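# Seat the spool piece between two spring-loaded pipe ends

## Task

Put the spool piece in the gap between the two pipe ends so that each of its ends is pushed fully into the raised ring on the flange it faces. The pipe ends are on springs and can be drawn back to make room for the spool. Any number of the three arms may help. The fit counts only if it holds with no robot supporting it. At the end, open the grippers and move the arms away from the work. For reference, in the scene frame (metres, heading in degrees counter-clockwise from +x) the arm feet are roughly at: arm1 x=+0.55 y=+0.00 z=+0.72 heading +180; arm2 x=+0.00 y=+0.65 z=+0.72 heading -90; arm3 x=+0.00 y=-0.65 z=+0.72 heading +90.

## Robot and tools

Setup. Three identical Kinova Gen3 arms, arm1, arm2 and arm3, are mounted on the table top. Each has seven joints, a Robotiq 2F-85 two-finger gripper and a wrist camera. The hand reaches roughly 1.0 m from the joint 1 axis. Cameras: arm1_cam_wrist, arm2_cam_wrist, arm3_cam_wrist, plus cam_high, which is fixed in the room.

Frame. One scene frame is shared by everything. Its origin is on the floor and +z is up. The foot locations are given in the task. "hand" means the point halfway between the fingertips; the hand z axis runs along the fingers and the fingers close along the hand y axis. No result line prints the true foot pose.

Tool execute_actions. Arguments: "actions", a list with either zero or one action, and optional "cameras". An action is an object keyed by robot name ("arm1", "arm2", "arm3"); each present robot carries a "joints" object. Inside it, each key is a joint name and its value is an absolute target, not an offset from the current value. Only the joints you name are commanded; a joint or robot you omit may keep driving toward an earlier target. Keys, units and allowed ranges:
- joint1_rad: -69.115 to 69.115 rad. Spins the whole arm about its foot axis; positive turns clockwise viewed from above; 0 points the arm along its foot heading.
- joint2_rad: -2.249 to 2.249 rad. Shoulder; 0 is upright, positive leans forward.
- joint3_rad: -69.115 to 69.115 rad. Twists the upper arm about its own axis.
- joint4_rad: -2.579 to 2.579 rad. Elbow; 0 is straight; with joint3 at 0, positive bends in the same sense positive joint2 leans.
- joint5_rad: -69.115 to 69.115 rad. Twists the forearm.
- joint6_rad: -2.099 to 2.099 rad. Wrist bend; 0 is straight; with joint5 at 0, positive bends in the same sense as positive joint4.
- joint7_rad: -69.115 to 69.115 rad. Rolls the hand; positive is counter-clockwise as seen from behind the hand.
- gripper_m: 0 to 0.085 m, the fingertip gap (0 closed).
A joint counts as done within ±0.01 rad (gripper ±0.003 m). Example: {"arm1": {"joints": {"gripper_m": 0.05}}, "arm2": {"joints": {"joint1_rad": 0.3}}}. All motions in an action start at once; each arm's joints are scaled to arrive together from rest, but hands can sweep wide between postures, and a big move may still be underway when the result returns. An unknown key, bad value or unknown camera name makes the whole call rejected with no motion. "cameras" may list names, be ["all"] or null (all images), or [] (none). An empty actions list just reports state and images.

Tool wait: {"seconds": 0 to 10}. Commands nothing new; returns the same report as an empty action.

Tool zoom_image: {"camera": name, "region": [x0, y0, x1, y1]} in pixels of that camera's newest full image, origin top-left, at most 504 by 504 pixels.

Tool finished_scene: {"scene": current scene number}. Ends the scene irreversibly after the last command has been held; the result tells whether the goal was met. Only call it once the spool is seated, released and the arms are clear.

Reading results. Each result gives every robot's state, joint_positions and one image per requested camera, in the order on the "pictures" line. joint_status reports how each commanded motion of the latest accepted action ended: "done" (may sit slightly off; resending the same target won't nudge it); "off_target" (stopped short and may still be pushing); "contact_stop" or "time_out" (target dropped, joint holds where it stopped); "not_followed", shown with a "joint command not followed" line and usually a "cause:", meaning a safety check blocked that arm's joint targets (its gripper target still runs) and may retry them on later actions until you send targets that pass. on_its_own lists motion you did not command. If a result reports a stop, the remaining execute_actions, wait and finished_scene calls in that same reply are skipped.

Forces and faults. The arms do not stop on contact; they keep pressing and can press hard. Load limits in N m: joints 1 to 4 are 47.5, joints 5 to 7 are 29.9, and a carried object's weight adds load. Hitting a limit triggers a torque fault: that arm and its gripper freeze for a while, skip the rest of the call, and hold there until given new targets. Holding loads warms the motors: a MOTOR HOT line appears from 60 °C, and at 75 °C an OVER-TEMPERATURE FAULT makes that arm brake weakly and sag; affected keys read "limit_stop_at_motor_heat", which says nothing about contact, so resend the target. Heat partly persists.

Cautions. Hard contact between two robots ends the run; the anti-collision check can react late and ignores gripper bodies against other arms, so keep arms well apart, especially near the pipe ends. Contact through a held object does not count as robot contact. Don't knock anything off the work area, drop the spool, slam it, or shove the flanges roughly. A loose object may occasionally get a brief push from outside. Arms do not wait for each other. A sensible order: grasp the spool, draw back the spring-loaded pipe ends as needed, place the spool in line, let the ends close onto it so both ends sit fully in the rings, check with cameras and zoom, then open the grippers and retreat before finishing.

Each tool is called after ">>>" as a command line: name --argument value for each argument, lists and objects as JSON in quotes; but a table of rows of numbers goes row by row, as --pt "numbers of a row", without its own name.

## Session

>>> execute_actions --actions '[]'

Scene clock: 0.00 s.
arm1.joint_positions: joint1_rad=-0.010 joint2_rad=-0.397 joint3_rad=-0.073 joint4_rad=+1.513 joint5_rad=-0.034 joint6_rad=+2.027 joint7_rad=+1.477 gripper_m=+0.085
arm1.joint_status: not commanded
arm1.hand: x=+0.4297 y=-0.0018 z=+1.3101 quat_wxyz=(-0.002, +1.000, -0.007, +0.002) (m; scene frame)
arm2.joint_positions: joint1_rad=-0.012 joint2_rad=-0.398 joint3_rad=-0.075 joint4_rad=+1.514 joint5_rad=-0.035 joint6_rad=+2.024 joint7_rad=+1.480 gripper_m=+0.085
arm2.joint_status: not commanded
arm2.hand: x=+0.0008 y=+0.5305 z=+1.3075 quat_wxyz=(+0.000, -0.710, -0.704, +0.001) (m; scene frame)
arm3.joint_positions: joint1_rad=-0.009 joint2_rad=-0.395 joint3_rad=-0.077 joint4_rad=+1.514 joint5_rad=-0.035 joint6_rad=+2.021 joint7_rad=+1.478 gripper_m=+0.085
arm3.joint_status: not commanded
arm3.hand: x=-0.0069 y=-0.5220 z=+1.2259 quat_wxyz=(+0.005, +0.723, -0.691, +0.005) (m; scene frame)
pictures: arm1_cam_wrist, arm2_cam_wrist, arm3_cam_wrist, cam_high
Images, in order (width x height): arm1_cam_wrist 504x504, arm2_cam_wrist 504x504, arm3_cam_wrist 504x504, cam_high 504x504.

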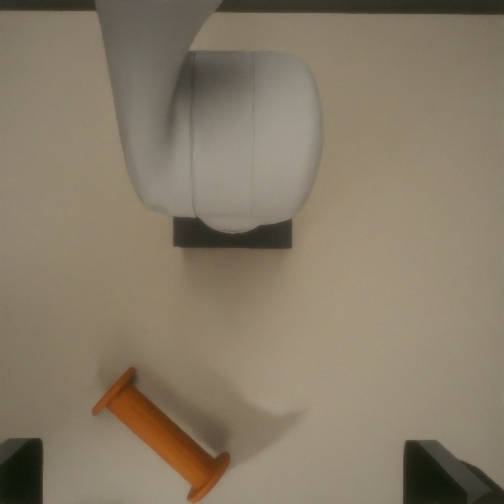

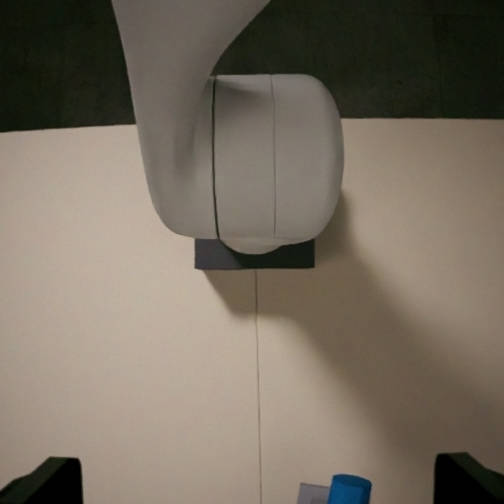

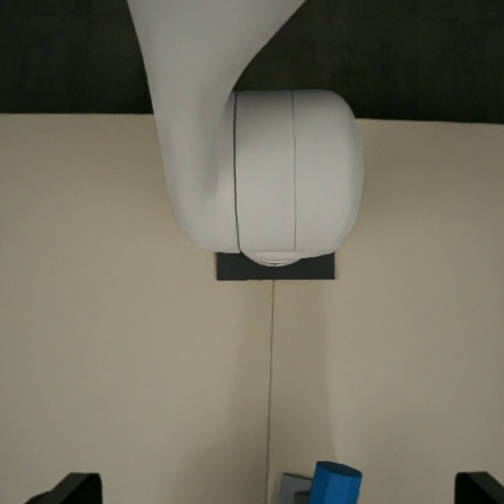

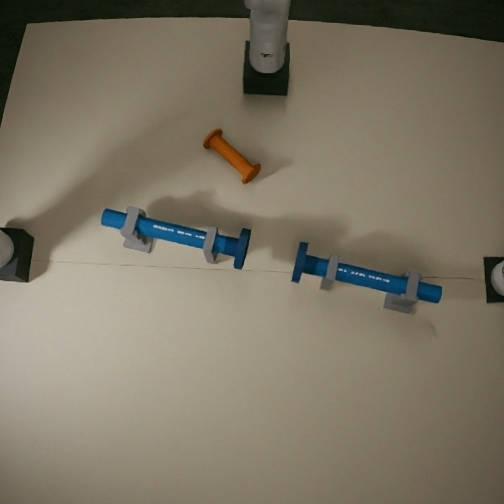

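>>> execute_actions --actions '[{"arm1":{"joints":{"joint1_rad":0.205,"joint2_rad":0.483,"joint3_rad":0,"joint5_rad":0,"joint4_rad":2.413,"joint6_rad":0.246,"joint7_rad":-0.53}},"arm2":{"joints":{"joint1_rad":-0.22,"joint2_rad":0.56,"joint3_rad":0,"joint5_rad":0,"joint4_rad":1.87,"joint6_rad":0.712,"joint7_rad":1.13}},"arm3":{"joints":{"joint1_rad":-0.075,"joint2_rad":0.42,"joint3_rad":0,"joint5_rad":0,"joint4_rad":1.76,"joint6_rad":0.962,"joint7_rad":1.29}}}]'

Scene clock: 16.33 s.
arm1.joint_positions: joint1_rad=+0.205 joint2_rad=+0.483 joint3_rad=+0.000 joint4_rad=+2.413 joint5_rad=+0.000 joint6_rad=+0.246 joint7_rad=-0.530 gripper_m=+0.085
arm1.joint_status: all done
arm1.hand: x=+0.2899 y=+0.0827 z=+0.8517 quat_wxyz=(-0.003, +0.400, -0.916, -0.002) (m; scene frame)
arm2.joint_positions: joint1_rad=-0.220 joint2_rad=+0.560 joint3_rad=+0.000 joint4_rad=+1.870 joint5_rad=+0.000 joint6_rad=+0.712 joint7_rad=+1.130 gripper_m=+0.085
arm2.joint_status: all done
arm2.hand: x=+0.0629 y=+0.2252 z=+0.8996 quat_wxyz=(+0.001, -0.786, -0.619, +0.001) (m; scene frame)
arm3.joint_positions: joint1_rad=-0.075 joint2_rad=+0.420 joint3_rad=+0.000 joint4_rad=+1.760 joint5_rad=+0.000 joint6_rad=+0.962 joint7_rad=+1.290 gripper_m=+0.085
arm3.joint_status: all done
arm3.hand: x=-0.0253 y=-0.2183 z=+0.9004 quat_wxyz=(+0.004, +0.646, -0.763, +0.006) (m; scene frame)
pictures: arm1_cam_wrist, arm2_cam_wrist, arm3_cam_wrist, cam_high
Images, in order (width x height): arm1_cam_wrist 504x504, arm2_cam_wrist 504x504, arm3_cam_wrist 504x504, cam_high 504x504.

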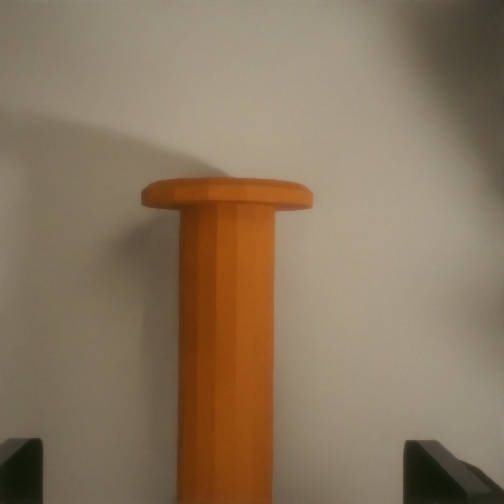

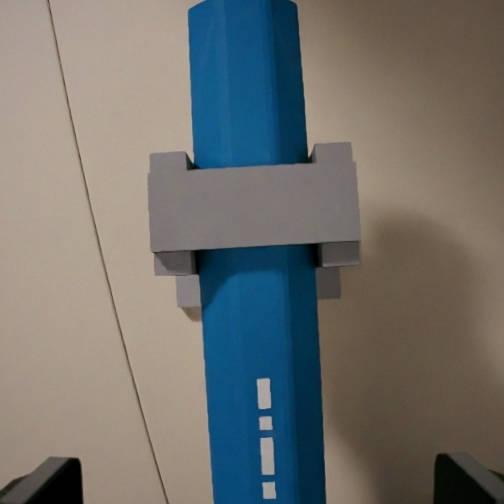

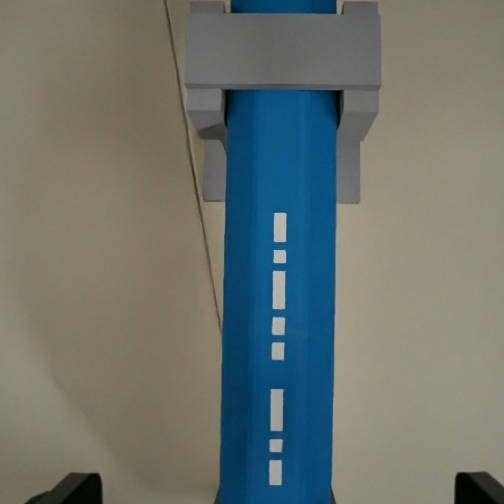

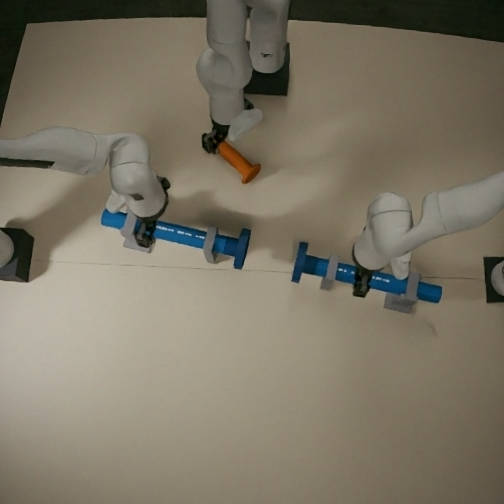

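>>> execute_actions --actions '[{"arm1":{"joints":{"joint2_rad":0.852,"joint4_rad":2.433,"joint6_rad":-0.143,"joint7_rad":-0.55}},"arm2":{"joints":{"joint1_rad":-0.23,"joint2_rad":0.747,"joint4_rad":1.92,"joint6_rad":0.475,"joint7_rad":1.14}},"arm3":{"joints":{"joint1_rad":-0.082,"joint2_rad":0.57,"joint4_rad":1.872,"joint6_rad":0.70,"joint7_rad":1.26}}}]'

>>> execute_actions --actions '[{"arm1":{"joints":{"gripper_m":0.0}},"arm2":{"joints":{"gripper_m":0.0}},"arm3":{"joints":{"gripper_m":0.0}}}]' --cameras '[]'

>>> execute_actions --actions '[{"arm1":{"joints":{"joint1_rad":0.0,"joint2_rad":0.35,"joint4_rad":2.1,"joint6_rad":0.69,"joint7_rad":-0.3}}}]'

Scene clock: 31.90 s.
arm1.joint_positions: joint1_rad=+0.205 joint2_rad=+0.852 joint3_rad=+0.000 joint4_rad=+2.433 joint5_rad=+0.000 joint6_rad=-0.143 joint7_rad=-0.550 gripper_m=+0.085
arm1.joint_status: all done
arm1.hand: x=+0.2903 y=+0.0833 z=+0.7500 quat_wxyz=(-0.003, +0.391, -0.920, -0.002) (m; scene frame)
arm2.joint_positions: joint1_rad=-0.230 joint2_rad=+0.747 joint3_rad=+0.000 joint4_rad=+1.920 joint5_rad=+0.000 joint6_rad=+0.475 joint7_rad=+1.140 gripper_m=+0.085
arm2.joint_status: all done
arm2.hand: x=+0.0670 y=+0.2251 z=+0.8103 quat_wxyz=(+0.001, -0.779, -0.627, +0.001) (m; scene frame)
arm3.joint_positions: joint1_rad=-0.082 joint2_rad=+0.570 joint3_rad=+0.000 joint4_rad=+1.872 joint5_rad=+0.000 joint6_rad=+0.700 joint7_rad=+1.260 gripper_m=+0.085
arm3.joint_status: all done
arm3.hand: x=-0.0281 y=-0.2197 z=+0.8098 quat_wxyz=(+0.004, +0.638, -0.770, +0.006) (m; scene frame)
pictures: arm1_cam_wrist, arm2_cam_wrist, arm3_cam_wrist, cam_high
Images, in order (width x height): arm1_cam_wrist 504x504, arm2_cam_wrist 504x504, arm3_cam_wrist 504x504, cam_high 504x504.

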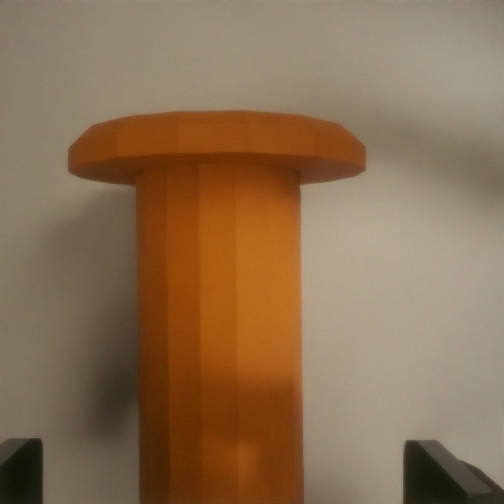

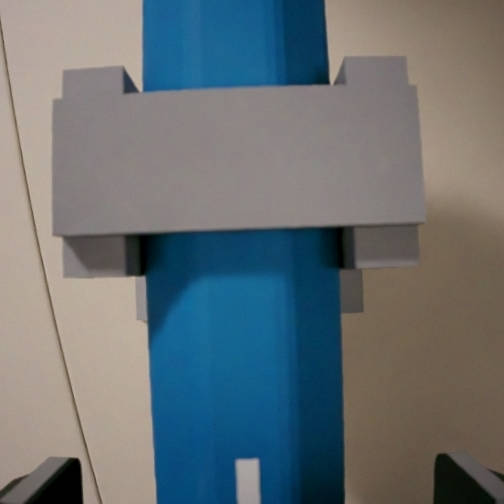

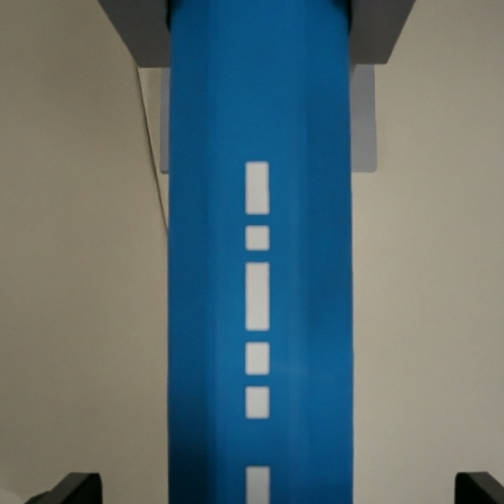

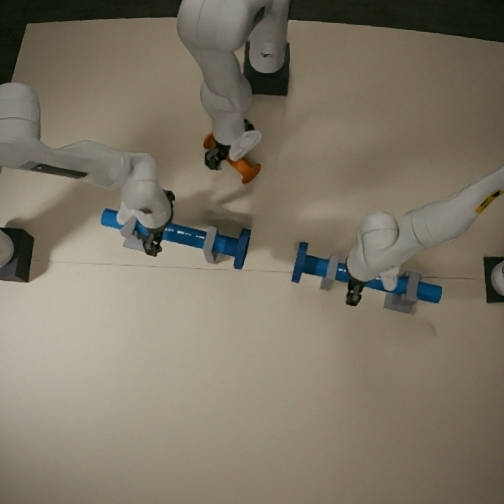

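Scene clock: 33.00 s.
arm1.joint_positions: joint1_rad=+0.205 joint2_rad=+0.851 joint3_rad=+0.000 joint4_rad=+2.434 joint5_rad=+0.000 joint6_rad=-0.143 joint7_rad=-0.550 gripper_m=+0.034
arm1.joint_status: gripper_m off_target (ended at +0.034, target +0.000)
arm1.hand: x=+0.2904 y=+0.0833 z=+0.7504 quat_wxyz=(-0.002, +0.391, -0.920, -0.002) (m; scene frame)
arm2.joint_positions: joint1_rad=-0.229 joint2_rad=+0.746 joint3_rad=+0.001 joint4_rad=+1.921 joint5_rad=+0.001 joint6_rad=+0.476 joint7_rad=+1.141 gripper_m=+0.038
arm2.joint_status: gripper_m off_target (ended at +0.038, target +0.000)
arm2.hand: x=+0.0660 y=+0.2254 z=+0.8108 quat_wxyz=(+0.002, -0.779, -0.627, +0.002) (m; scene frame)
arm3.joint_positions: joint1_rad=-0.080 joint2_rad=+0.568 joint3_rad=+0.003 joint4_rad=+1.873 joint5_rad=+0.002 joint6_rad=+0.702 joint7_rad=+1.260 gripper_m=+0.038
arm3.joint_status: gripper_m off_target (ended at +0.038, target +0.000)
arm3.hand: x=-0.0252 y=-0.2201 z=+0.8106 quat_wxyz=(+0.003, +0.636, -0.771, +0.007) (m; scene frame)
pictures: none
No camera images: the call's "cameras" was empty. Leave "cameras" out to get every camera's image.

Scene clock: 34.83 s.
arm1.joint_positions: joint1_rad=+0.000 joint2_rad=+0.351 joint3_rad=+0.000 joint4_rad=+2.101 joint5_rad=+0.000 joint6_rad=+0.690 joint7_rad=-0.300 gripper_m=+0.034
arm1.joint_status: all done
arm1.hand: x=+0.2053 y=+0.0284 z=+0.9359 quat_wxyz=(-0.003, +0.588, -0.809, -0.002) (m; scene frame)
arm2.joint_positions: joint1_rad=-0.229 joint2_rad=+0.746 joint3_rad=+0.001 joint4_rad=+1.921 joint5_rad=+0.001 joint6_rad=+0.476 joint7_rad=+1.141 gripper_m=+0.038
arm2.joint_status: not commanded
arm2.hand: x=+0.0660 y=+0.2254 z=+0.8108 quat_wxyz=(+0.002, -0.779, -0.627, +0.002) (m; scene frame)
arm3.joint_positions: joint1_rad=-0.080 joint2_rad=+0.568 joint3_rad=+0.003 joint4_rad=+1.873 joint5_rad=+0.002 joint6_rad=+0.702 joint7_rad=+1.260 gripper_m=+0.038
arm3.joint_status: not commanded
arm3.hand: x=-0.0252 y=-0.2201 z=+0.8106 quat_wxyz=(+0.003, +0.636, -0.771, +0.007) (m; scene frame)
pictures: arm1_cam_wrist, arm2_cam_wrist, arm3_cam_wrist, cam_high
Images, in order (width x height): arm1_cam_wrist 504x504, arm2_cam_wrist 504x504, arm3_cam_wrist 504x504, cam_high 504x504.

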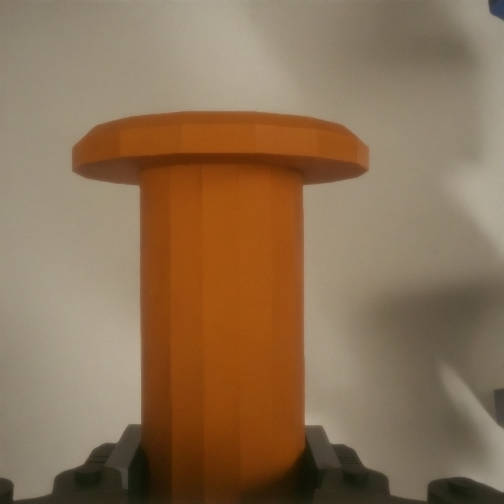

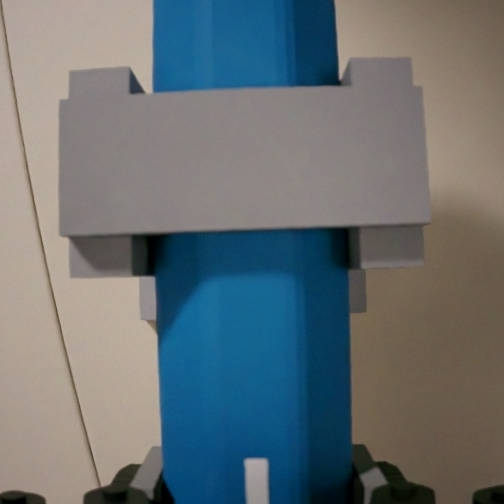

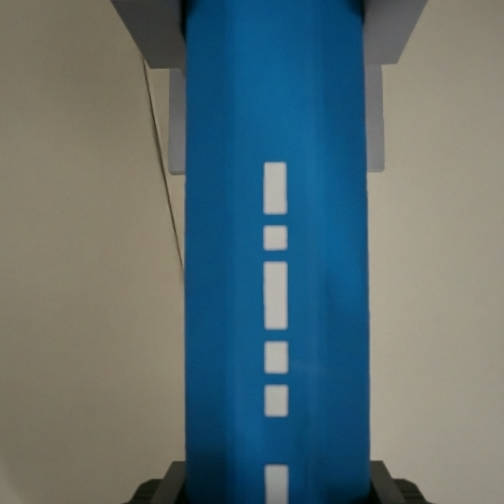

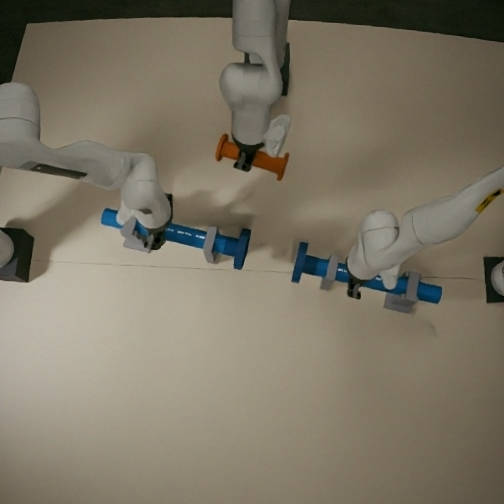

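>>> execute_actions --actions '[{"arm1":{"joints":{"joint1_rad":-0.0915,"joint2_rad":0.743,"joint4_rad":1.481,"joint6_rad":0.92,"joint7_rad":-0.28}},"arm2":{"joints":{"joint1_rad":-0.249,"joint2_rad":0.724,"joint4_rad":1.988,"joint6_rad":0.43,"joint7_rad":1.125}},"arm3":{"joints":{"joint1_rad":-0.089,"joint2_rad":0.537,"joint4_rad":1.941,"joint6_rad":0.664,"joint7_rad":1.25}}}]' --cameras '["cam_high","arm1_cam_wrist"]'

>>> zoom_image --camera "cam_high" --region '[200,190,340,300]'

Scene clock: 51.37 s.
arm1.joint_positions: joint1_rad=-0.091 joint2_rad=+0.745 joint3_rad=+0.000 joint4_rad=+1.482 joint5_rad=+0.000 joint6_rad=+0.920 joint7_rad=-0.280 gripper_m=+0.034
arm1.joint_status: all done
arm1.hand: x=+0.0167 y=-0.0178 z=+0.9003 quat_wxyz=(-0.005, +0.633, -0.775, +0.000) (m; scene frame)
arm2.joint_positions: joint1_rad=-0.246 joint2_rad=+0.725 joint3_rad=+0.004 joint4_rad=+1.981 joint5_rad=+0.002 joint6_rad=+0.423 joint7_rad=+1.125 gripper_m=+0.038
arm2.joint_status: all done
arm2.hand: x=+0.0685 y=+0.2392 z=+0.8113 quat_wxyz=(-0.004, -0.779, -0.626, +0.006) (m; scene frame)
arm3.joint_positions: joint1_rad=-0.087 joint2_rad=+0.538 joint3_rad=+0.002 joint4_rad=+1.933 joint5_rad=+0.002 joint6_rad=+0.655 joint7_rad=+1.250 gripper_m=+0.038
arm3.joint_status: all done
arm3.hand: x=-0.0273 y=-0.2332 z=+0.8113 quat_wxyz=(-0.001, +0.636, -0.772, +0.000) (m; scene frame)
pictures: arm1_cam_wrist, cam_high
Images, in order (width x height): arm1_cam_wrist 504x504, cam_high 504x504.

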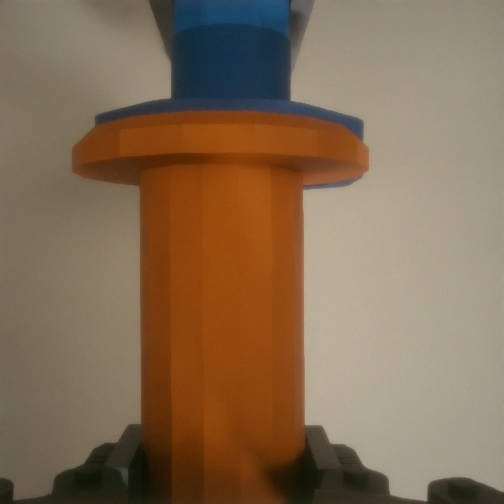

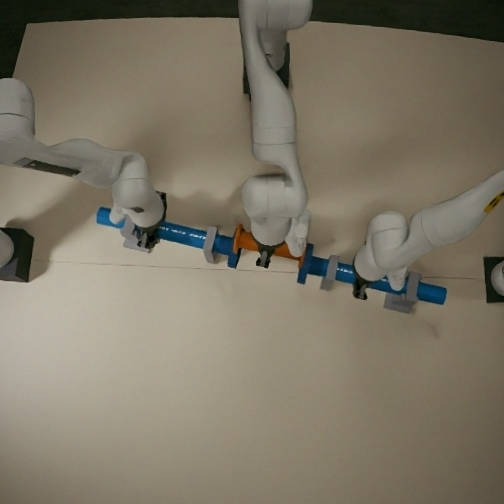

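Region (200, 190, 340, 300) of cam_high's 504x504 image, scaled by 3.600, with more detail than that image has; it fills the top 396 rows of this view, and the rest is white.

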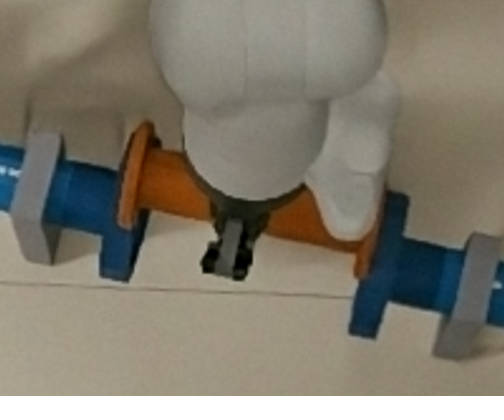

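>>> execute_actions --actions '[{"arm1":{"joints":{"joint1_rad":-0.095,"joint7_rad":-0.292}},"arm2":{"joints":{"joint1_rad":-0.254,"joint4_rad":1.996,"joint6_rad":0.445}},"arm3":{"joints":{"joint1_rad":-0.093,"joint4_rad":1.949,"joint6_rad":0.682}}}]' --cameras '[]'

Scene clock: 60.70 s.
arm1.joint_positions: joint1_rad=-0.095 joint2_rad=+0.745 joint3_rad=+0.000 joint4_rad=+1.482 joint5_rad=+0.000 joint6_rad=+0.920 joint7_rad=-0.292 gripper_m=+0.034
arm1.joint_status: all done
arm1.hand: x=+0.0168 y=-0.0197 z=+0.9002 quat_wxyz=(-0.005, +0.629, -0.777, +0.000) (m; scene frame)
arm2.joint_positions: joint1_rad=-0.248 joint2_rad=+0.724 joint3_rad=+0.004 joint4_rad=+1.980 joint5_rad=+0.002 joint6_rad=+0.429 joint7_rad=+1.125 gripper_m=+0.038
arm2.joint_status: joint4_rad time_out (moved -0.001 of +0.015); joint6_rad time_out (moved +0.006 of +0.022); the others done
arm2.hand: x=+0.0691 y=+0.2407 z=+0.8115 quat_wxyz=(-0.002, -0.779, -0.627, +0.004) (m; scene frame)
arm3.joint_positions: joint1_rad=-0.089 joint2_rad=+0.538 joint3_rad=+0.002 joint4_rad=+1.933 joint5_rad=+0.002 joint6_rad=+0.663 joint7_rad=+1.250 gripper_m=+0.038
arm3.joint_status: joint4_rad time_out (moved +0.000 of +0.016); joint6_rad time_out (moved +0.008 of +0.027); the others done
arm3.hand: x=-0.0278 y=-0.2355 z=+0.8114 quat_wxyz=(+0.001, +0.636, -0.771, +0.003) (m; scene frame)
pictures: none
No camera images: the call's "cameras" was empty. Leave "cameras" out to get every camera's image.

>>> execute_actions --actions '[{"arm1":{"joints":{"joint1_rad":-0.092,"joint7_rad":-0.289}}}]' --cameras '[]'

>>> execute_actions --actions '[{"arm1":{"joints":{"joint2_rad":0.79,"joint4_rad":1.505,"joint6_rad":0.849}}}]' --cameras '["cam_high","arm1_cam_wrist"]'

>>> zoom_image --camera "cam_high" --region '[215,200,325,300]'

Scene clock: 68.83 s.
arm1.joint_positions: joint1_rad=-0.092 joint2_rad=+0.745 joint3_rad=+0.000 joint4_rad=+1.482 joint5_rad=+0.000 joint6_rad=+0.920 joint7_rad=-0.289 gripper_m=+0.034
arm1.joint_status: all done
arm1.hand: x=+0.0167 y=-0.0181 z=+0.9002 quat_wxyz=(-0.005, +0.629, -0.777, +0.000) (m; scene frame)
arm2.joint_positions: joint1_rad=-0.248 joint2_rad=+0.725 joint3_rad=+0.004 joint4_rad=+1.980 joint5_rad=+0.002 joint6_rad=+0.429 joint7_rad=+1.125 gripper_m=+0.038
arm2.joint_status: not commanded
arm2.hand: x=+0.0691 y=+0.2406 z=+0.8115 quat_wxyz=(-0.002, -0.779, -0.627, +0.004) (m; scene frame)
arm3.joint_positions: joint1_rad=-0.089 joint2_rad=+0.538 joint3_rad=+0.002 joint4_rad=+1.933 joint5_rad=+0.002 joint6_rad=+0.663 joint7_rad=+1.250 gripper_m=+0.038
arm3.joint_status: not commanded
arm3.hand: x=-0.0278 y=-0.2355 z=+0.8114 quat_wxyz=(+0.001, +0.636, -0.771, +0.003) (m; scene frame)
pictures: none
No camera images: the call's "cameras" was empty. Leave "cameras" out to get every camera's image.

Scene clock: 70.83 s.
arm1.joint_positions: joint1_rad=-0.094 joint2_rad=+0.776 joint3_rad=-0.001 joint4_rad=+1.503 joint5_rad=-0.001 joint6_rad=+0.853 joint7_rad=-0.289 gripper_m=+0.034
arm1.joint_status: joint2_rad time_out (moved +0.031 of +0.045); the others done
arm1.hand: x=+0.0129 y=-0.0199 z=+0.8786 quat_wxyz=(+0.002, +0.630, -0.777, -0.004) (m; scene frame)
arm2.joint_positions: joint1_rad=-0.247 joint2_rad=+0.725 joint3_rad=+0.004 joint4_rad=+1.980 joint5_rad=+0.001 joint6_rad=+0.429 joint7_rad=+1.125 gripper_m=+0.038
arm2.joint_status: not commanded
arm2.hand: x=+0.0689 y=+0.2408 z=+0.8113 quat_wxyz=(-0.002, -0.779, -0.627, +0.004) (m; scene frame)
arm3.joint_positions: joint1_rad=-0.089 joint2_rad=+0.538 joint3_rad=+0.002 joint4_rad=+1.933 joint5_rad=+0.002 joint6_rad=+0.663 joint7_rad=+1.250 gripper_m=+0.038
arm3.joint_status: not commanded
arm3.hand: x=-0.0280 y=-0.2355 z=+0.8114 quat_wxyz=(+0.001, +0.636, -0.771, +0.003) (m; scene frame)
pictures: arm1_cam_wrist, cam_high
Images, in order (width x height): arm1_cam_wrist 504x504, cam_high 504x504.

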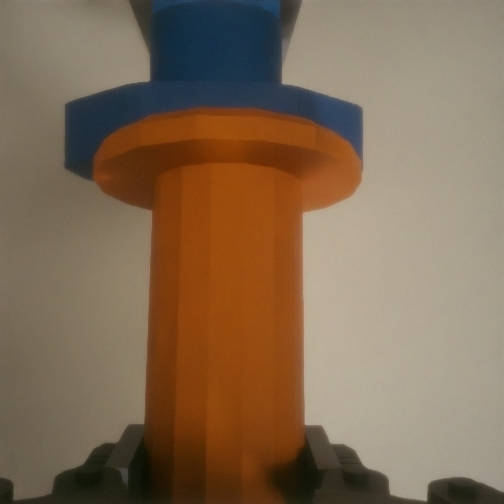

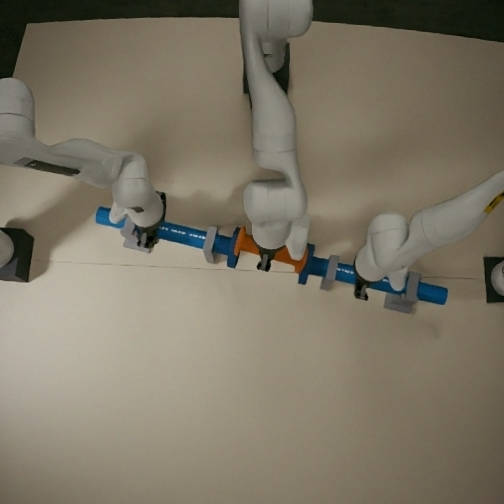

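Region (215, 200, 325, 300) of cam_high's 504x504 image, scaled by 4.582, with more detail than that image has; it fills the top 458 rows of this view, and the rest is white.

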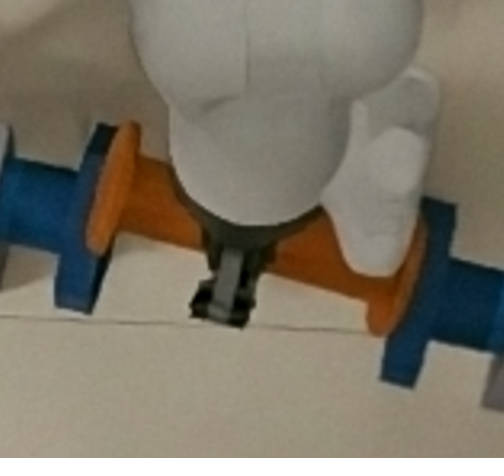

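>>> execute_actions --actions '[{"arm1":{"joints":{"joint2_rad":0.66,"joint4_rad":1.5,"joint6_rad":0.98}}}]' --cameras '[]'

>>> execute_actions --actions '[{"arm1":{"joints":{"joint2_rad":0.45,"joint4_rad":2.03,"joint6_rad":0.66}}}]' --cameras '[]'

>>> execute_actions --actions '[{"arm1":{"joints":{"joint2_rad":0.81,"joint4_rad":2.113,"joint6_rad":0.219}}}]' --cameras '[]'

>>> execute_actions --actions '[{"arm1":{"joints":{"joint2_rad":0.855,"joint6_rad":0.174,"gripper_m":0.045}}}]' --cameras '[]'

>>> execute_actions --actions '[{"arm1":{"joints":{"gripper_m":0}}}]' --cameras '["arm1_cam_wrist"]'

>>> execute_actions --actions '[{"arm1":{"joints":{"joint2_rad":0.45,"joint4_rad":2.0,"joint6_rad":0.69}}}]' --cameras '[]'

>>> execute_actions --actions '[{"arm1":{"joints":{"joint1_rad":-0.096,"joint2_rad":0.743,"joint4_rad":1.483,"joint6_rad":0.92,"joint7_rad":-0.293}}}]' --cameras '["cam_high","arm1_cam_wrist"]'

>>> zoom_image --camera "cam_high" --region '[215,200,325,300]'

Scene clock: 90.50 s.
arm1.joint_positions: joint1_rad=-0.092 joint2_rad=+0.662 joint3_rad=+0.000 joint4_rad=+1.501 joint5_rad=+0.000 joint6_rad=+0.980 joint7_rad=-0.289 gripper_m=+0.034
arm1.joint_status: all done
arm1.hand: x=+0.0302 y=-0.0172 z=+0.9391 quat_wxyz=(-0.004, +0.629, -0.777, -0.001) (m; scene frame)
arm2.joint_positions: joint1_rad=-0.248 joint2_rad=+0.725 joint3_rad=+0.004 joint4_rad=+1.980 joint5_rad=+0.002 joint6_rad=+0.429 joint7_rad=+1.125 gripper_m=+0.038
arm2.joint_status: not commanded
arm2.hand: x=+0.0690 y=+0.2404 z=+0.8115 quat_wxyz=(-0.002, -0.779, -0.627, +0.005) (m; scene frame)
arm3.joint_positions: joint1_rad=-0.089 joint2_rad=+0.538 joint3_rad=+0.002 joint4_rad=+1.933 joint5_rad=+0.002 joint6_rad=+0.663 joint7_rad=+1.250 gripper_m=+0.038
arm3.joint_status: not commanded
arm3.hand: x=-0.0280 y=-0.2355 z=+0.8114 quat_wxyz=(+0.001, +0.636, -0.771, +0.003) (m; scene frame)
pictures: none
No camera images: the call's "cameras" was empty. Leave "cameras" out to get every camera's image.

Scene clock: 92.33 s.
arm1.joint_positions: joint1_rad=-0.092 joint2_rad=+0.452 joint3_rad=+0.000 joint4_rad=+2.031 joint5_rad=+0.000 joint6_rad=+0.660 joint7_rad=-0.289 gripper_m=+0.034
arm1.joint_status: all done
arm1.hand: x=+0.1729 y=-0.0057 z=+0.9133 quat_wxyz=(-0.003, +0.629, -0.777, -0.002) (m; scene frame)
arm2.joint_positions: joint1_rad=-0.248 joint2_rad=+0.725 joint3_rad=+0.004 joint4_rad=+1.980 joint5_rad=+0.002 joint6_rad=+0.429 joint7_rad=+1.125 gripper_m=+0.038
arm2.joint_status: not commanded
arm2.hand: x=+0.0690 y=+0.2404 z=+0.8115 quat_wxyz=(-0.002, -0.779, -0.627, +0.005) (m; scene frame)
arm3.joint_positions: joint1_rad=-0.089 joint2_rad=+0.538 joint3_rad=+0.002 joint4_rad=+1.933 joint5_rad=+0.002 joint6_rad=+0.663 joint7_rad=+1.250 gripper_m=+0.038
arm3.joint_status: not commanded
arm3.hand: x=-0.0280 y=-0.2355 z=+0.8114 quat_wxyz=(+0.001, +0.636, -0.771, +0.003) (m; scene frame)
pictures: none
No camera images: the call's "cameras" was empty. Leave "cameras" out to get every camera's image.

Scene clock: 93.97 s.
arm1.joint_positions: joint1_rad=-0.092 joint2_rad=+0.811 joint3_rad=+0.000 joint4_rad=+2.113 joint5_rad=+0.000 joint6_rad=+0.219 joint7_rad=-0.289 gripper_m=+0.034
arm1.joint_status: all done
arm1.hand: x=+0.1771 y=-0.0045 z=+0.7659 quat_wxyz=(-0.004, +0.629, -0.777, -0.001) (m; scene frame)
arm2.joint_positions: joint1_rad=-0.248 joint2_rad=+0.725 joint3_rad=+0.004 joint4_rad=+1.980 joint5_rad=+0.002 joint6_rad=+0.429 joint7_rad=+1.125 gripper_m=+0.038
arm2.joint_status: not commanded
arm2.hand: x=+0.0690 y=+0.2404 z=+0.8115 quat_wxyz=(-0.002, -0.779, -0.627, +0.005) (m; scene frame)
arm3.joint_positions: joint1_rad=-0.089 joint2_rad=+0.538 joint3_rad=+0.002 joint4_rad=+1.933 joint5_rad=+0.002 joint6_rad=+0.663 joint7_rad=+1.250 gripper_m=+0.038
arm3.joint_status: not commanded
arm3.hand: x=-0.0280 y=-0.2355 z=+0.8114 quat_wxyz=(+0.001, +0.636, -0.771, +0.003) (m; scene frame)
pictures: none
No camera images: the call's "cameras" was empty. Leave "cameras" out to get every camera's image.

Scene clock: 94.90 s.
arm1.joint_positions: joint1_rad=-0.092 joint2_rad=+0.855 joint3_rad=+0.000 joint4_rad=+2.113 joint5_rad=+0.000 joint6_rad=+0.174 joint7_rad=-0.289 gripper_m=+0.045
arm1.joint_status: all done
arm1.hand: x=+0.1777 y=-0.0043 z=+0.7496 quat_wxyz=(-0.003, +0.629, -0.777, -0.002) (m; scene frame)
arm2.joint_positions: joint1_rad=-0.248 joint2_rad=+0.725 joint3_rad=+0.004 joint4_rad=+1.980 joint5_rad=+0.002 joint6_rad=+0.429 joint7_rad=+1.125 gripper_m=+0.038
arm2.joint_status: not commanded
arm2.hand: x=+0.0690 y=+0.2404 z=+0.8115 quat_wxyz=(-0.002, -0.779, -0.627, +0.005) (m; scene frame)
arm3.joint_positions: joint1_rad=-0.089 joint2_rad=+0.538 joint3_rad=+0.002 joint4_rad=+1.933 joint5_rad=+0.002 joint6_rad=+0.663 joint7_rad=+1.250 gripper_m=+0.038
arm3.joint_status: not commanded
arm3.hand: x=-0.0280 y=-0.2355 z=+0.8114 quat_wxyz=(+0.001, +0.636, -0.771, +0.003) (m; scene frame)
pictures: none
No camera images: the call's "cameras" was empty. Leave "cameras" out to get every camera's image.

Scene clock: 95.73 s.
arm1.joint_positions: joint1_rad=-0.092 joint2_rad=+0.854 joint3_rad=+0.000 joint4_rad=+2.113 joint5_rad=+0.000 joint6_rad=+0.174 joint7_rad=-0.289 gripper_m=+0.034
arm1.joint_status: gripper_m off_target (ended at +0.034, target +0.000)
arm1.hand: x=+0.1773 y=-0.0043 z=+0.7501 quat_wxyz=(-0.003, +0.629, -0.777, -0.002) (m; scene frame)
arm2.joint_positions: joint1_rad=-0.248 joint2_rad=+0.725 joint3_rad=+0.004 joint4_rad=+1.980 joint5_rad=+0.002 joint6_rad=+0.429 joint7_rad=+1.125 gripper_m=+0.038
arm2.joint_status: not commanded
arm2.hand: x=+0.0690 y=+0.2404 z=+0.8115 quat_wxyz=(-0.002, -0.779, -0.627, +0.005) (m; scene frame)
arm3.joint_positions: joint1_rad=-0.089 joint2_rad=+0.538 joint3_rad=+0.002 joint4_rad=+1.933 joint5_rad=+0.002 joint6_rad=+0.663 joint7_rad=+1.250 gripper_m=+0.038
arm3.joint_status: not commanded
arm3.hand: x=-0.0280 y=-0.2355 z=+0.8114 quat_wxyz=(+0.001, +0.636, -0.771, +0.003) (m; scene frame)
pictures: arm1_cam_wrist
Images, in order (width x height): arm1_cam_wrist 504x504.

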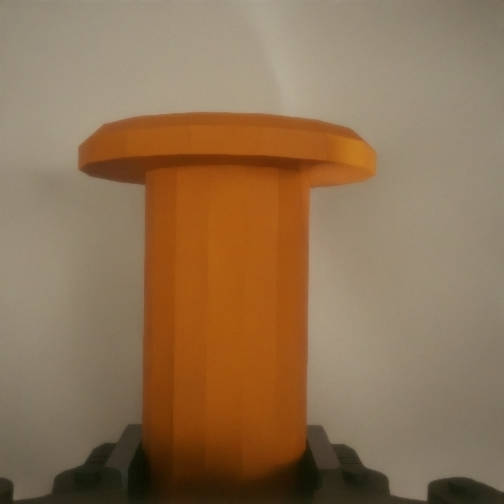

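Scene clock: 97.43 s.
arm1.joint_positions: joint1_rad=-0.092 joint2_rad=+0.452 joint3_rad=+0.000 joint4_rad=+2.001 joint5_rad=+0.000 joint6_rad=+0.690 joint7_rad=-0.289 gripper_m=+0.034
arm1.joint_status: all done
arm1.hand: x=+0.1656 y=-0.0063 z=+0.9191 quat_wxyz=(-0.003, +0.629, -0.777, -0.002) (m; scene frame)
arm2.joint_positions: joint1_rad=-0.248 joint2_rad=+0.725 joint3_rad=+0.004 joint4_rad=+1.980 joint5_rad=+0.002 joint6_rad=+0.429 joint7_rad=+1.125 gripper_m=+0.038
arm2.joint_status: not commanded
arm2.hand: x=+0.0690 y=+0.2404 z=+0.8115 quat_wxyz=(-0.002, -0.779, -0.627, +0.005) (m; scene frame)
arm3.joint_positions: joint1_rad=-0.089 joint2_rad=+0.538 joint3_rad=+0.002 joint4_rad=+1.933 joint5_rad=+0.002 joint6_rad=+0.663 joint7_rad=+1.250 gripper_m=+0.038
arm3.joint_status: not commanded
arm3.hand: x=-0.0280 y=-0.2355 z=+0.8114 quat_wxyz=(+0.001, +0.636, -0.771, +0.003) (m; scene frame)
pictures: none
No camera images: the call's "cameras" was empty. Leave "cameras" out to get every camera's image.

Scene clock: 99.27 s.
arm1.joint_positions: joint1_rad=-0.096 joint2_rad=+0.745 joint3_rad=+0.000 joint4_rad=+1.484 joint5_rad=+0.000 joint6_rad=+0.920 joint7_rad=-0.293 gripper_m=+0.034
arm1.joint_status: all done
arm1.hand: x=+0.0178 y=-0.0201 z=+0.8998 quat_wxyz=(-0.006, +0.629, -0.777, +0.000) (m; scene frame)
arm2.joint_positions: joint1_rad=-0.248 joint2_rad=+0.725 joint3_rad=+0.004 joint4_rad=+1.980 joint5_rad=+0.002 joint6_rad=+0.429 joint7_rad=+1.125 gripper_m=+0.038
arm2.joint_status: not commanded
arm2.hand: x=+0.0690 y=+0.2404 z=+0.8115 quat_wxyz=(-0.002, -0.779, -0.627, +0.005) (m; scene frame)
arm3.joint_positions: joint1_rad=-0.089 joint2_rad=+0.538 joint3_rad=+0.002 joint4_rad=+1.933 joint5_rad=+0.002 joint6_rad=+0.663 joint7_rad=+1.250 gripper_m=+0.038
arm3.joint_status: not commanded
arm3.hand: x=-0.0280 y=-0.2355 z=+0.8114 quat_wxyz=(+0.001, +0.636, -0.771, +0.003) (m; scene frame)
pictures: arm1_cam_wrist, cam_high
Images, in order (width x height): arm1_cam_wrist 504x504, cam_high 504x504.

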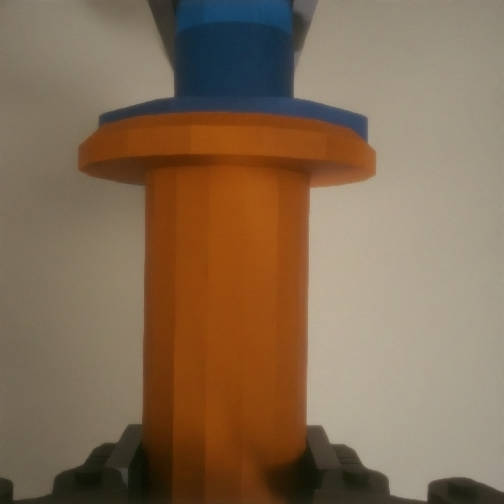

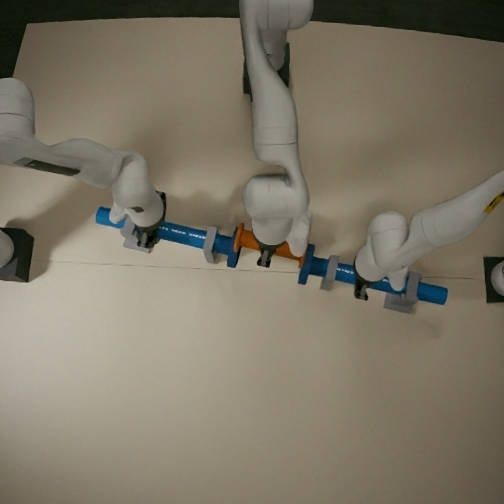

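Region (215, 200, 325, 300) of cam_high's 504x504 image, scaled by 4.582, with more detail than that image has; it fills the top 458 rows of this view, and the rest is white.

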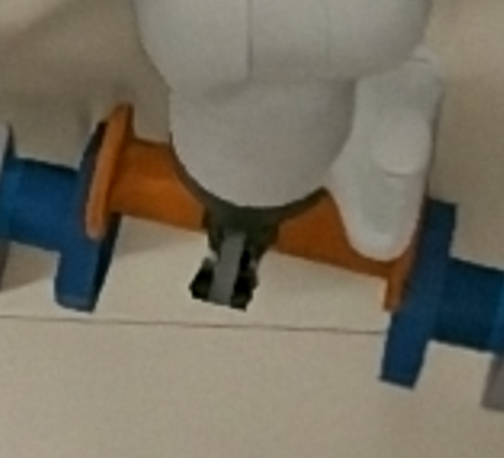

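>>> execute_actions --actions '[{"arm1":{"joints":{"joint1_rad":-0.099,"joint7_rad":-0.281}}}]' --cameras '[]'

>>> execute_actions --actions '[{"arm1":{"joints":{"joint2_rad":0.769,"joint4_rad":1.496,"joint6_rad":0.88}}}]' --cameras '["cam_high","arm1_cam_wrist"]'

>>> zoom_image --camera "cam_high" --region '[215,200,325,300]'

Scene clock: 109.43 s.
arm1.joint_positions: joint1_rad=-0.099 joint2_rad=+0.745 joint3_rad=+0.000 joint4_rad=+1.484 joint5_rad=+0.000 joint6_rad=+0.920 joint7_rad=-0.281 gripper_m=+0.034
arm1.joint_status: all done
arm1.hand: x=+0.0178 y=-0.0217 z=+0.8997 quat_wxyz=(-0.006, +0.635, -0.772, +0.000) (m; scene frame)
arm2.joint_positions: joint1_rad=-0.248 joint2_rad=+0.725 joint3_rad=+0.004 joint4_rad=+1.980 joint5_rad=+0.002 joint6_rad=+0.429 joint7_rad=+1.125 gripper_m=+0.038
arm2.joint_status: not commanded
arm2.hand: x=+0.0690 y=+0.2404 z=+0.8115 quat_wxyz=(-0.002, -0.779, -0.627, +0.005) (m; scene frame)
arm3.joint_positions: joint1_rad=-0.089 joint2_rad=+0.538 joint3_rad=+0.002 joint4_rad=+1.933 joint5_rad=+0.002 joint6_rad=+0.663 joint7_rad=+1.250 gripper_m=+0.038
arm3.joint_status: not commanded
arm3.hand: x=-0.0280 y=-0.2355 z=+0.8114 quat_wxyz=(+0.001, +0.636, -0.771, +0.003) (m; scene frame)
pictures: none
No camera images: the call's "cameras" was empty. Leave "cameras" out to get every camera's image.

Scene clock: 110.13 s.
arm1.joint_positions: joint1_rad=-0.099 joint2_rad=+0.760 joint3_rad=+0.000 joint4_rad=+1.496 joint5_rad=+0.000 joint6_rad=+0.885 joint7_rad=-0.281 gripper_m=+0.034
arm1.joint_status: all done
arm1.hand: x=+0.0160 y=-0.0223 z=+0.8887 quat_wxyz=(-0.002, +0.635, -0.772, -0.002) (m; scene frame)
arm2.joint_positions: joint1_rad=-0.248 joint2_rad=+0.725 joint3_rad=+0.004 joint4_rad=+1.980 joint5_rad=+0.001 joint6_rad=+0.430 joint7_rad=+1.125 gripper_m=+0.038
arm2.joint_status: not commanded
arm2.hand: x=+0.0690 y=+0.2411 z=+0.8112 quat_wxyz=(-0.001, -0.779, -0.627, +0.004) (m; scene frame)
arm3.joint_positions: joint1_rad=-0.090 joint2_rad=+0.539 joint3_rad=+0.002 joint4_rad=+1.934 joint5_rad=+0.002 joint6_rad=+0.664 joint7_rad=+1.250 gripper_m=+0.038
arm3.joint_status: not commanded
arm3.hand: x=-0.0281 y=-0.2366 z=+0.8107 quat_wxyz=(+0.002, +0.637, -0.771, +0.004) (m; scene frame)
pictures: arm1_cam_wrist, cam_high
Images, in order (width x height): arm1_cam_wrist 504x504, cam_high 504x504.

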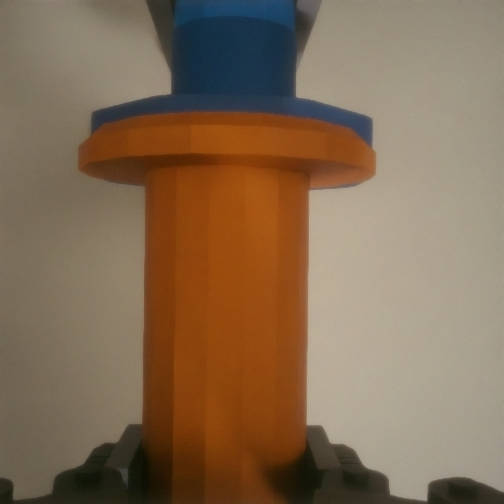

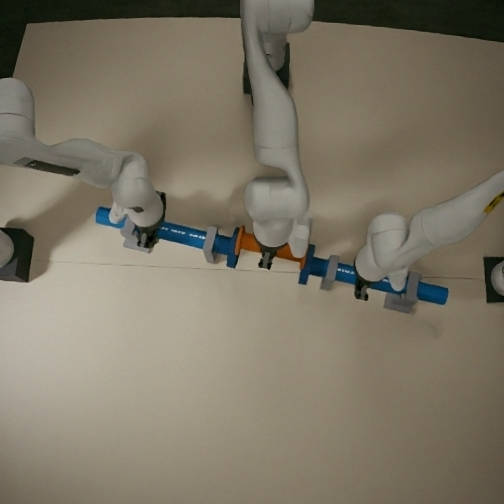

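Region (215, 200, 325, 300) of cam_high's 504x504 image, scaled by 4.582, with more detail than that image has; it fills the top 458 rows of this view, and the rest is white.

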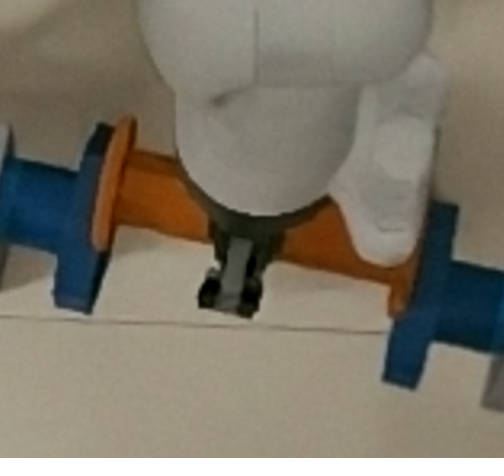

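>>> execute_actions --actions '[{"arm1":{"joints":{"joint1_rad":-0.098,"joint7_rad":-0.289,"joint2_rad":0.743,"joint4_rad":1.483,"joint6_rad":0.92}},"arm2":{"joints":{"joint1_rad":-0.262,"joint2_rad":0.712,"joint4_rad":2.025,"joint6_rad":0.445,"joint7_rad":1.13}},"arm3":{"joints":{"joint1_rad":-0.097,"joint2_rad":0.519,"joint4_rad":1.978,"joint6_rad":0.68,"joint7_rad":1.26}}}]'

Scene clock: 124.20 s.
arm1.joint_positions: joint1_rad=-0.098 joint2_rad=+0.745 joint3_rad=+0.000 joint4_rad=+1.484 joint5_rad=+0.000 joint6_rad=+0.920 joint7_rad=-0.289 gripper_m=+0.034
arm1.joint_status: all done
arm1.hand: x=+0.0178 y=-0.0212 z=+0.8997 quat_wxyz=(-0.006, +0.632, -0.775, +0.000) (m; scene frame)
arm2.joint_positions: joint1_rad=-0.252 joint2_rad=+0.719 joint3_rad=+0.005 joint4_rad=+1.996 joint5_rad=+0.001 joint6_rad=+0.414 joint7_rad=+1.128 gripper_m=+0.038
arm2.joint_status: joint4_rad time_out (moved +0.016 of +0.045); joint6_rad time_out (moved -0.015 of +0.015); the others done
arm2.hand: x=+0.0697 y=+0.2443 z=+0.8116 quat_wxyz=(-0.004, -0.777, -0.630, +0.005) (m; scene frame)
arm3.joint_positions: joint1_rad=-0.091 joint2_rad=+0.529 joint3_rad=+0.003 joint4_rad=+1.952 joint5_rad=+0.001 joint6_rad=+0.646 joint7_rad=+1.257 gripper_m=+0.038
arm3.joint_status: joint4_rad time_out (moved +0.018 of +0.044); joint6_rad time_out (moved -0.018 of +0.016); the others done
arm3.hand: x=-0.0281 y=-0.2392 z=+0.8114 quat_wxyz=(-0.001, +0.640, -0.769, +0.000) (m; scene frame)
pictures: arm1_cam_wrist, arm2_cam_wrist, arm3_cam_wrist, cam_high
Images, in order (width x height): arm1_cam_wrist 504x504, arm2_cam_wrist 504x504, arm3_cam_wrist 504x504, cam_high 504x504.

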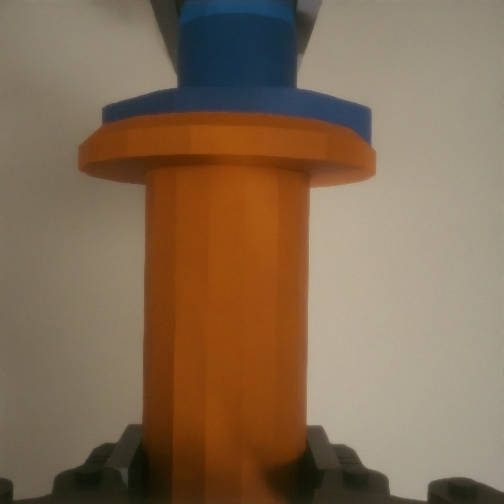

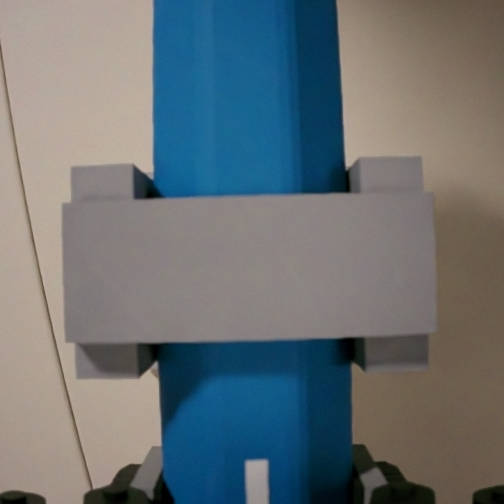

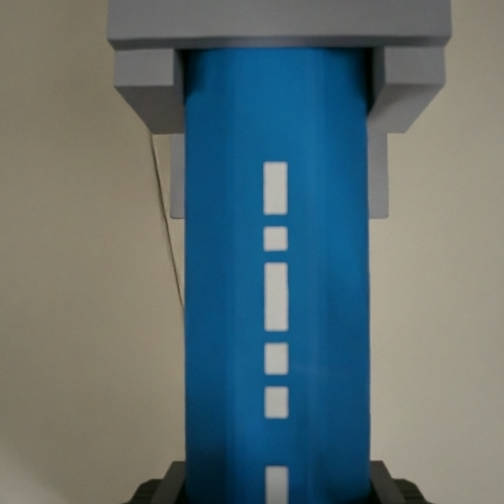

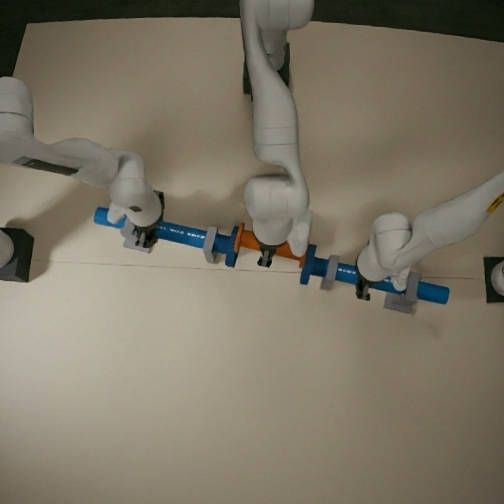

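>>> execute_actions --actions '[{"arm1":{"joints":{"joint1_rad":-0.1,"joint7_rad":-0.285,"joint2_rad":0.79,"joint4_rad":1.505,"joint6_rad":0.849}}}]' --cameras '[]'

>>> execute_actions --actions '[{"arm1":{"joints":{"joint2_rad":0.879,"joint4_rad":1.532,"joint6_rad":0.732}}}]' --cameras '["cam_high","arm1_cam_wrist"]'

>>> zoom_image --camera "cam_high" --region '[215,200,325,300]'

Scene clock: 132.33 s.
arm1.joint_positions: joint1_rad=-0.100 joint2_rad=+0.792 joint3_rad=+0.000 joint4_rad=+1.506 joint5_rad=+0.000 joint6_rad=+0.849 joint7_rad=-0.285 gripper_m=+0.034
arm1.joint_status: all done
arm1.hand: x=+0.0169 y=-0.0221 z=+0.8693 quat_wxyz=(-0.005, +0.634, -0.773, +0.000) (m; scene frame)
arm2.joint_positions: joint1_rad=-0.252 joint2_rad=+0.719 joint3_rad=+0.005 joint4_rad=+1.996 joint5_rad=+0.001 joint6_rad=+0.414 joint7_rad=+1.128 gripper_m=+0.038
arm2.joint_status: not commanded
arm2.hand: x=+0.0697 y=+0.2443 z=+0.8116 quat_wxyz=(-0.004, -0.777, -0.630, +0.005) (m; scene frame)
arm3.joint_positions: joint1_rad=-0.091 joint2_rad=+0.529 joint3_rad=+0.003 joint4_rad=+1.952 joint5_rad=+0.001 joint6_rad=+0.646 joint7_rad=+1.257 gripper_m=+0.038
arm3.joint_status: not commanded
arm3.hand: x=-0.0281 y=-0.2392 z=+0.8114 quat_wxyz=(-0.001, +0.640, -0.769, +0.000) (m; scene frame)
pictures: none
No camera images: the call's "cameras" was empty. Leave "cameras" out to get every camera's image.

Scene clock: 133.33 s.
arm1.joint_positions: joint1_rad=-0.100 joint2_rad=+0.881 joint3_rad=+0.000 joint4_rad=+1.533 joint5_rad=+0.000 joint6_rad=+0.732 joint7_rad=-0.285 gripper_m=+0.034
arm1.joint_status: all done
arm1.hand: x=+0.0174 y=-0.0218 z=+0.8158 quat_wxyz=(-0.005, +0.634, -0.773, -0.001) (m; scene frame)
arm2.joint_positions: joint1_rad=-0.252 joint2_rad=+0.719 joint3_rad=+0.005 joint4_rad=+1.996 joint5_rad=+0.001 joint6_rad=+0.414 joint7_rad=+1.128 gripper_m=+0.038
arm2.joint_status: not commanded
arm2.hand: x=+0.0697 y=+0.2443 z=+0.8116 quat_wxyz=(-0.004, -0.777, -0.630, +0.005) (m; scene frame)
arm3.joint_positions: joint1_rad=-0.091 joint2_rad=+0.529 joint3_rad=+0.003 joint4_rad=+1.952 joint5_rad=+0.001 joint6_rad=+0.646 joint7_rad=+1.257 gripper_m=+0.038
arm3.joint_status: not commanded
arm3.hand: x=-0.0281 y=-0.2392 z=+0.8114 quat_wxyz=(-0.001, +0.640, -0.769, +0.000) (m; scene frame)
pictures: arm1_cam_wrist, cam_high
Images, in order (width x height): arm1_cam_wrist 504x504, cam_high 504x504.

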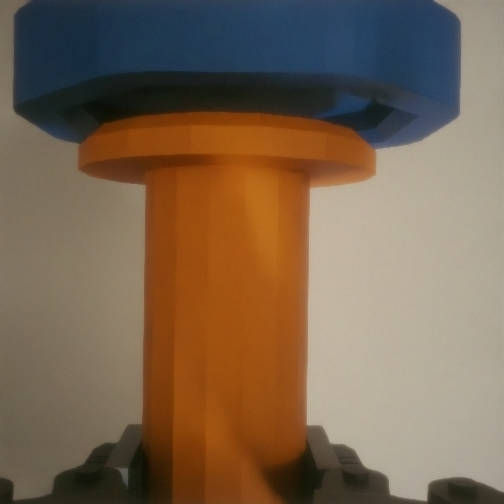

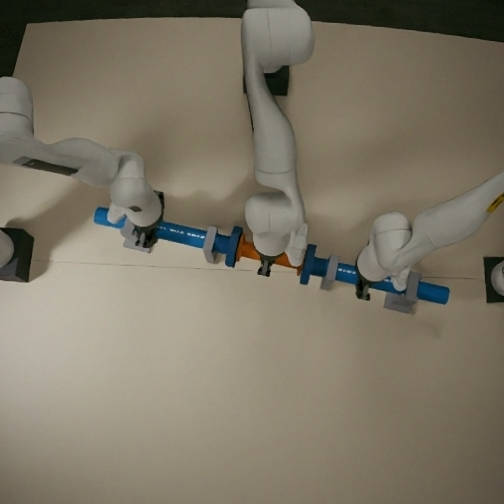

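Region (215, 200, 325, 300) of cam_high's 504x504 image, scaled by 4.582, with more detail than that image has; it fills the top 458 rows of this view, and the rest is white.

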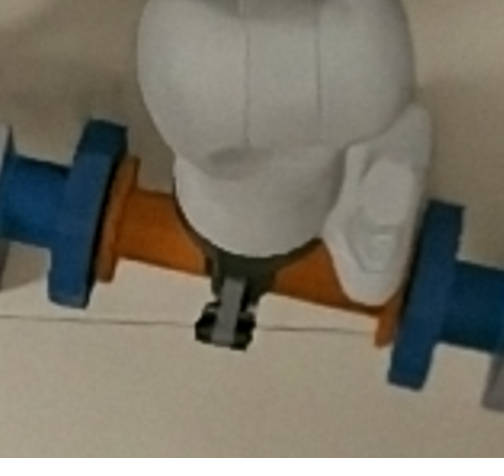

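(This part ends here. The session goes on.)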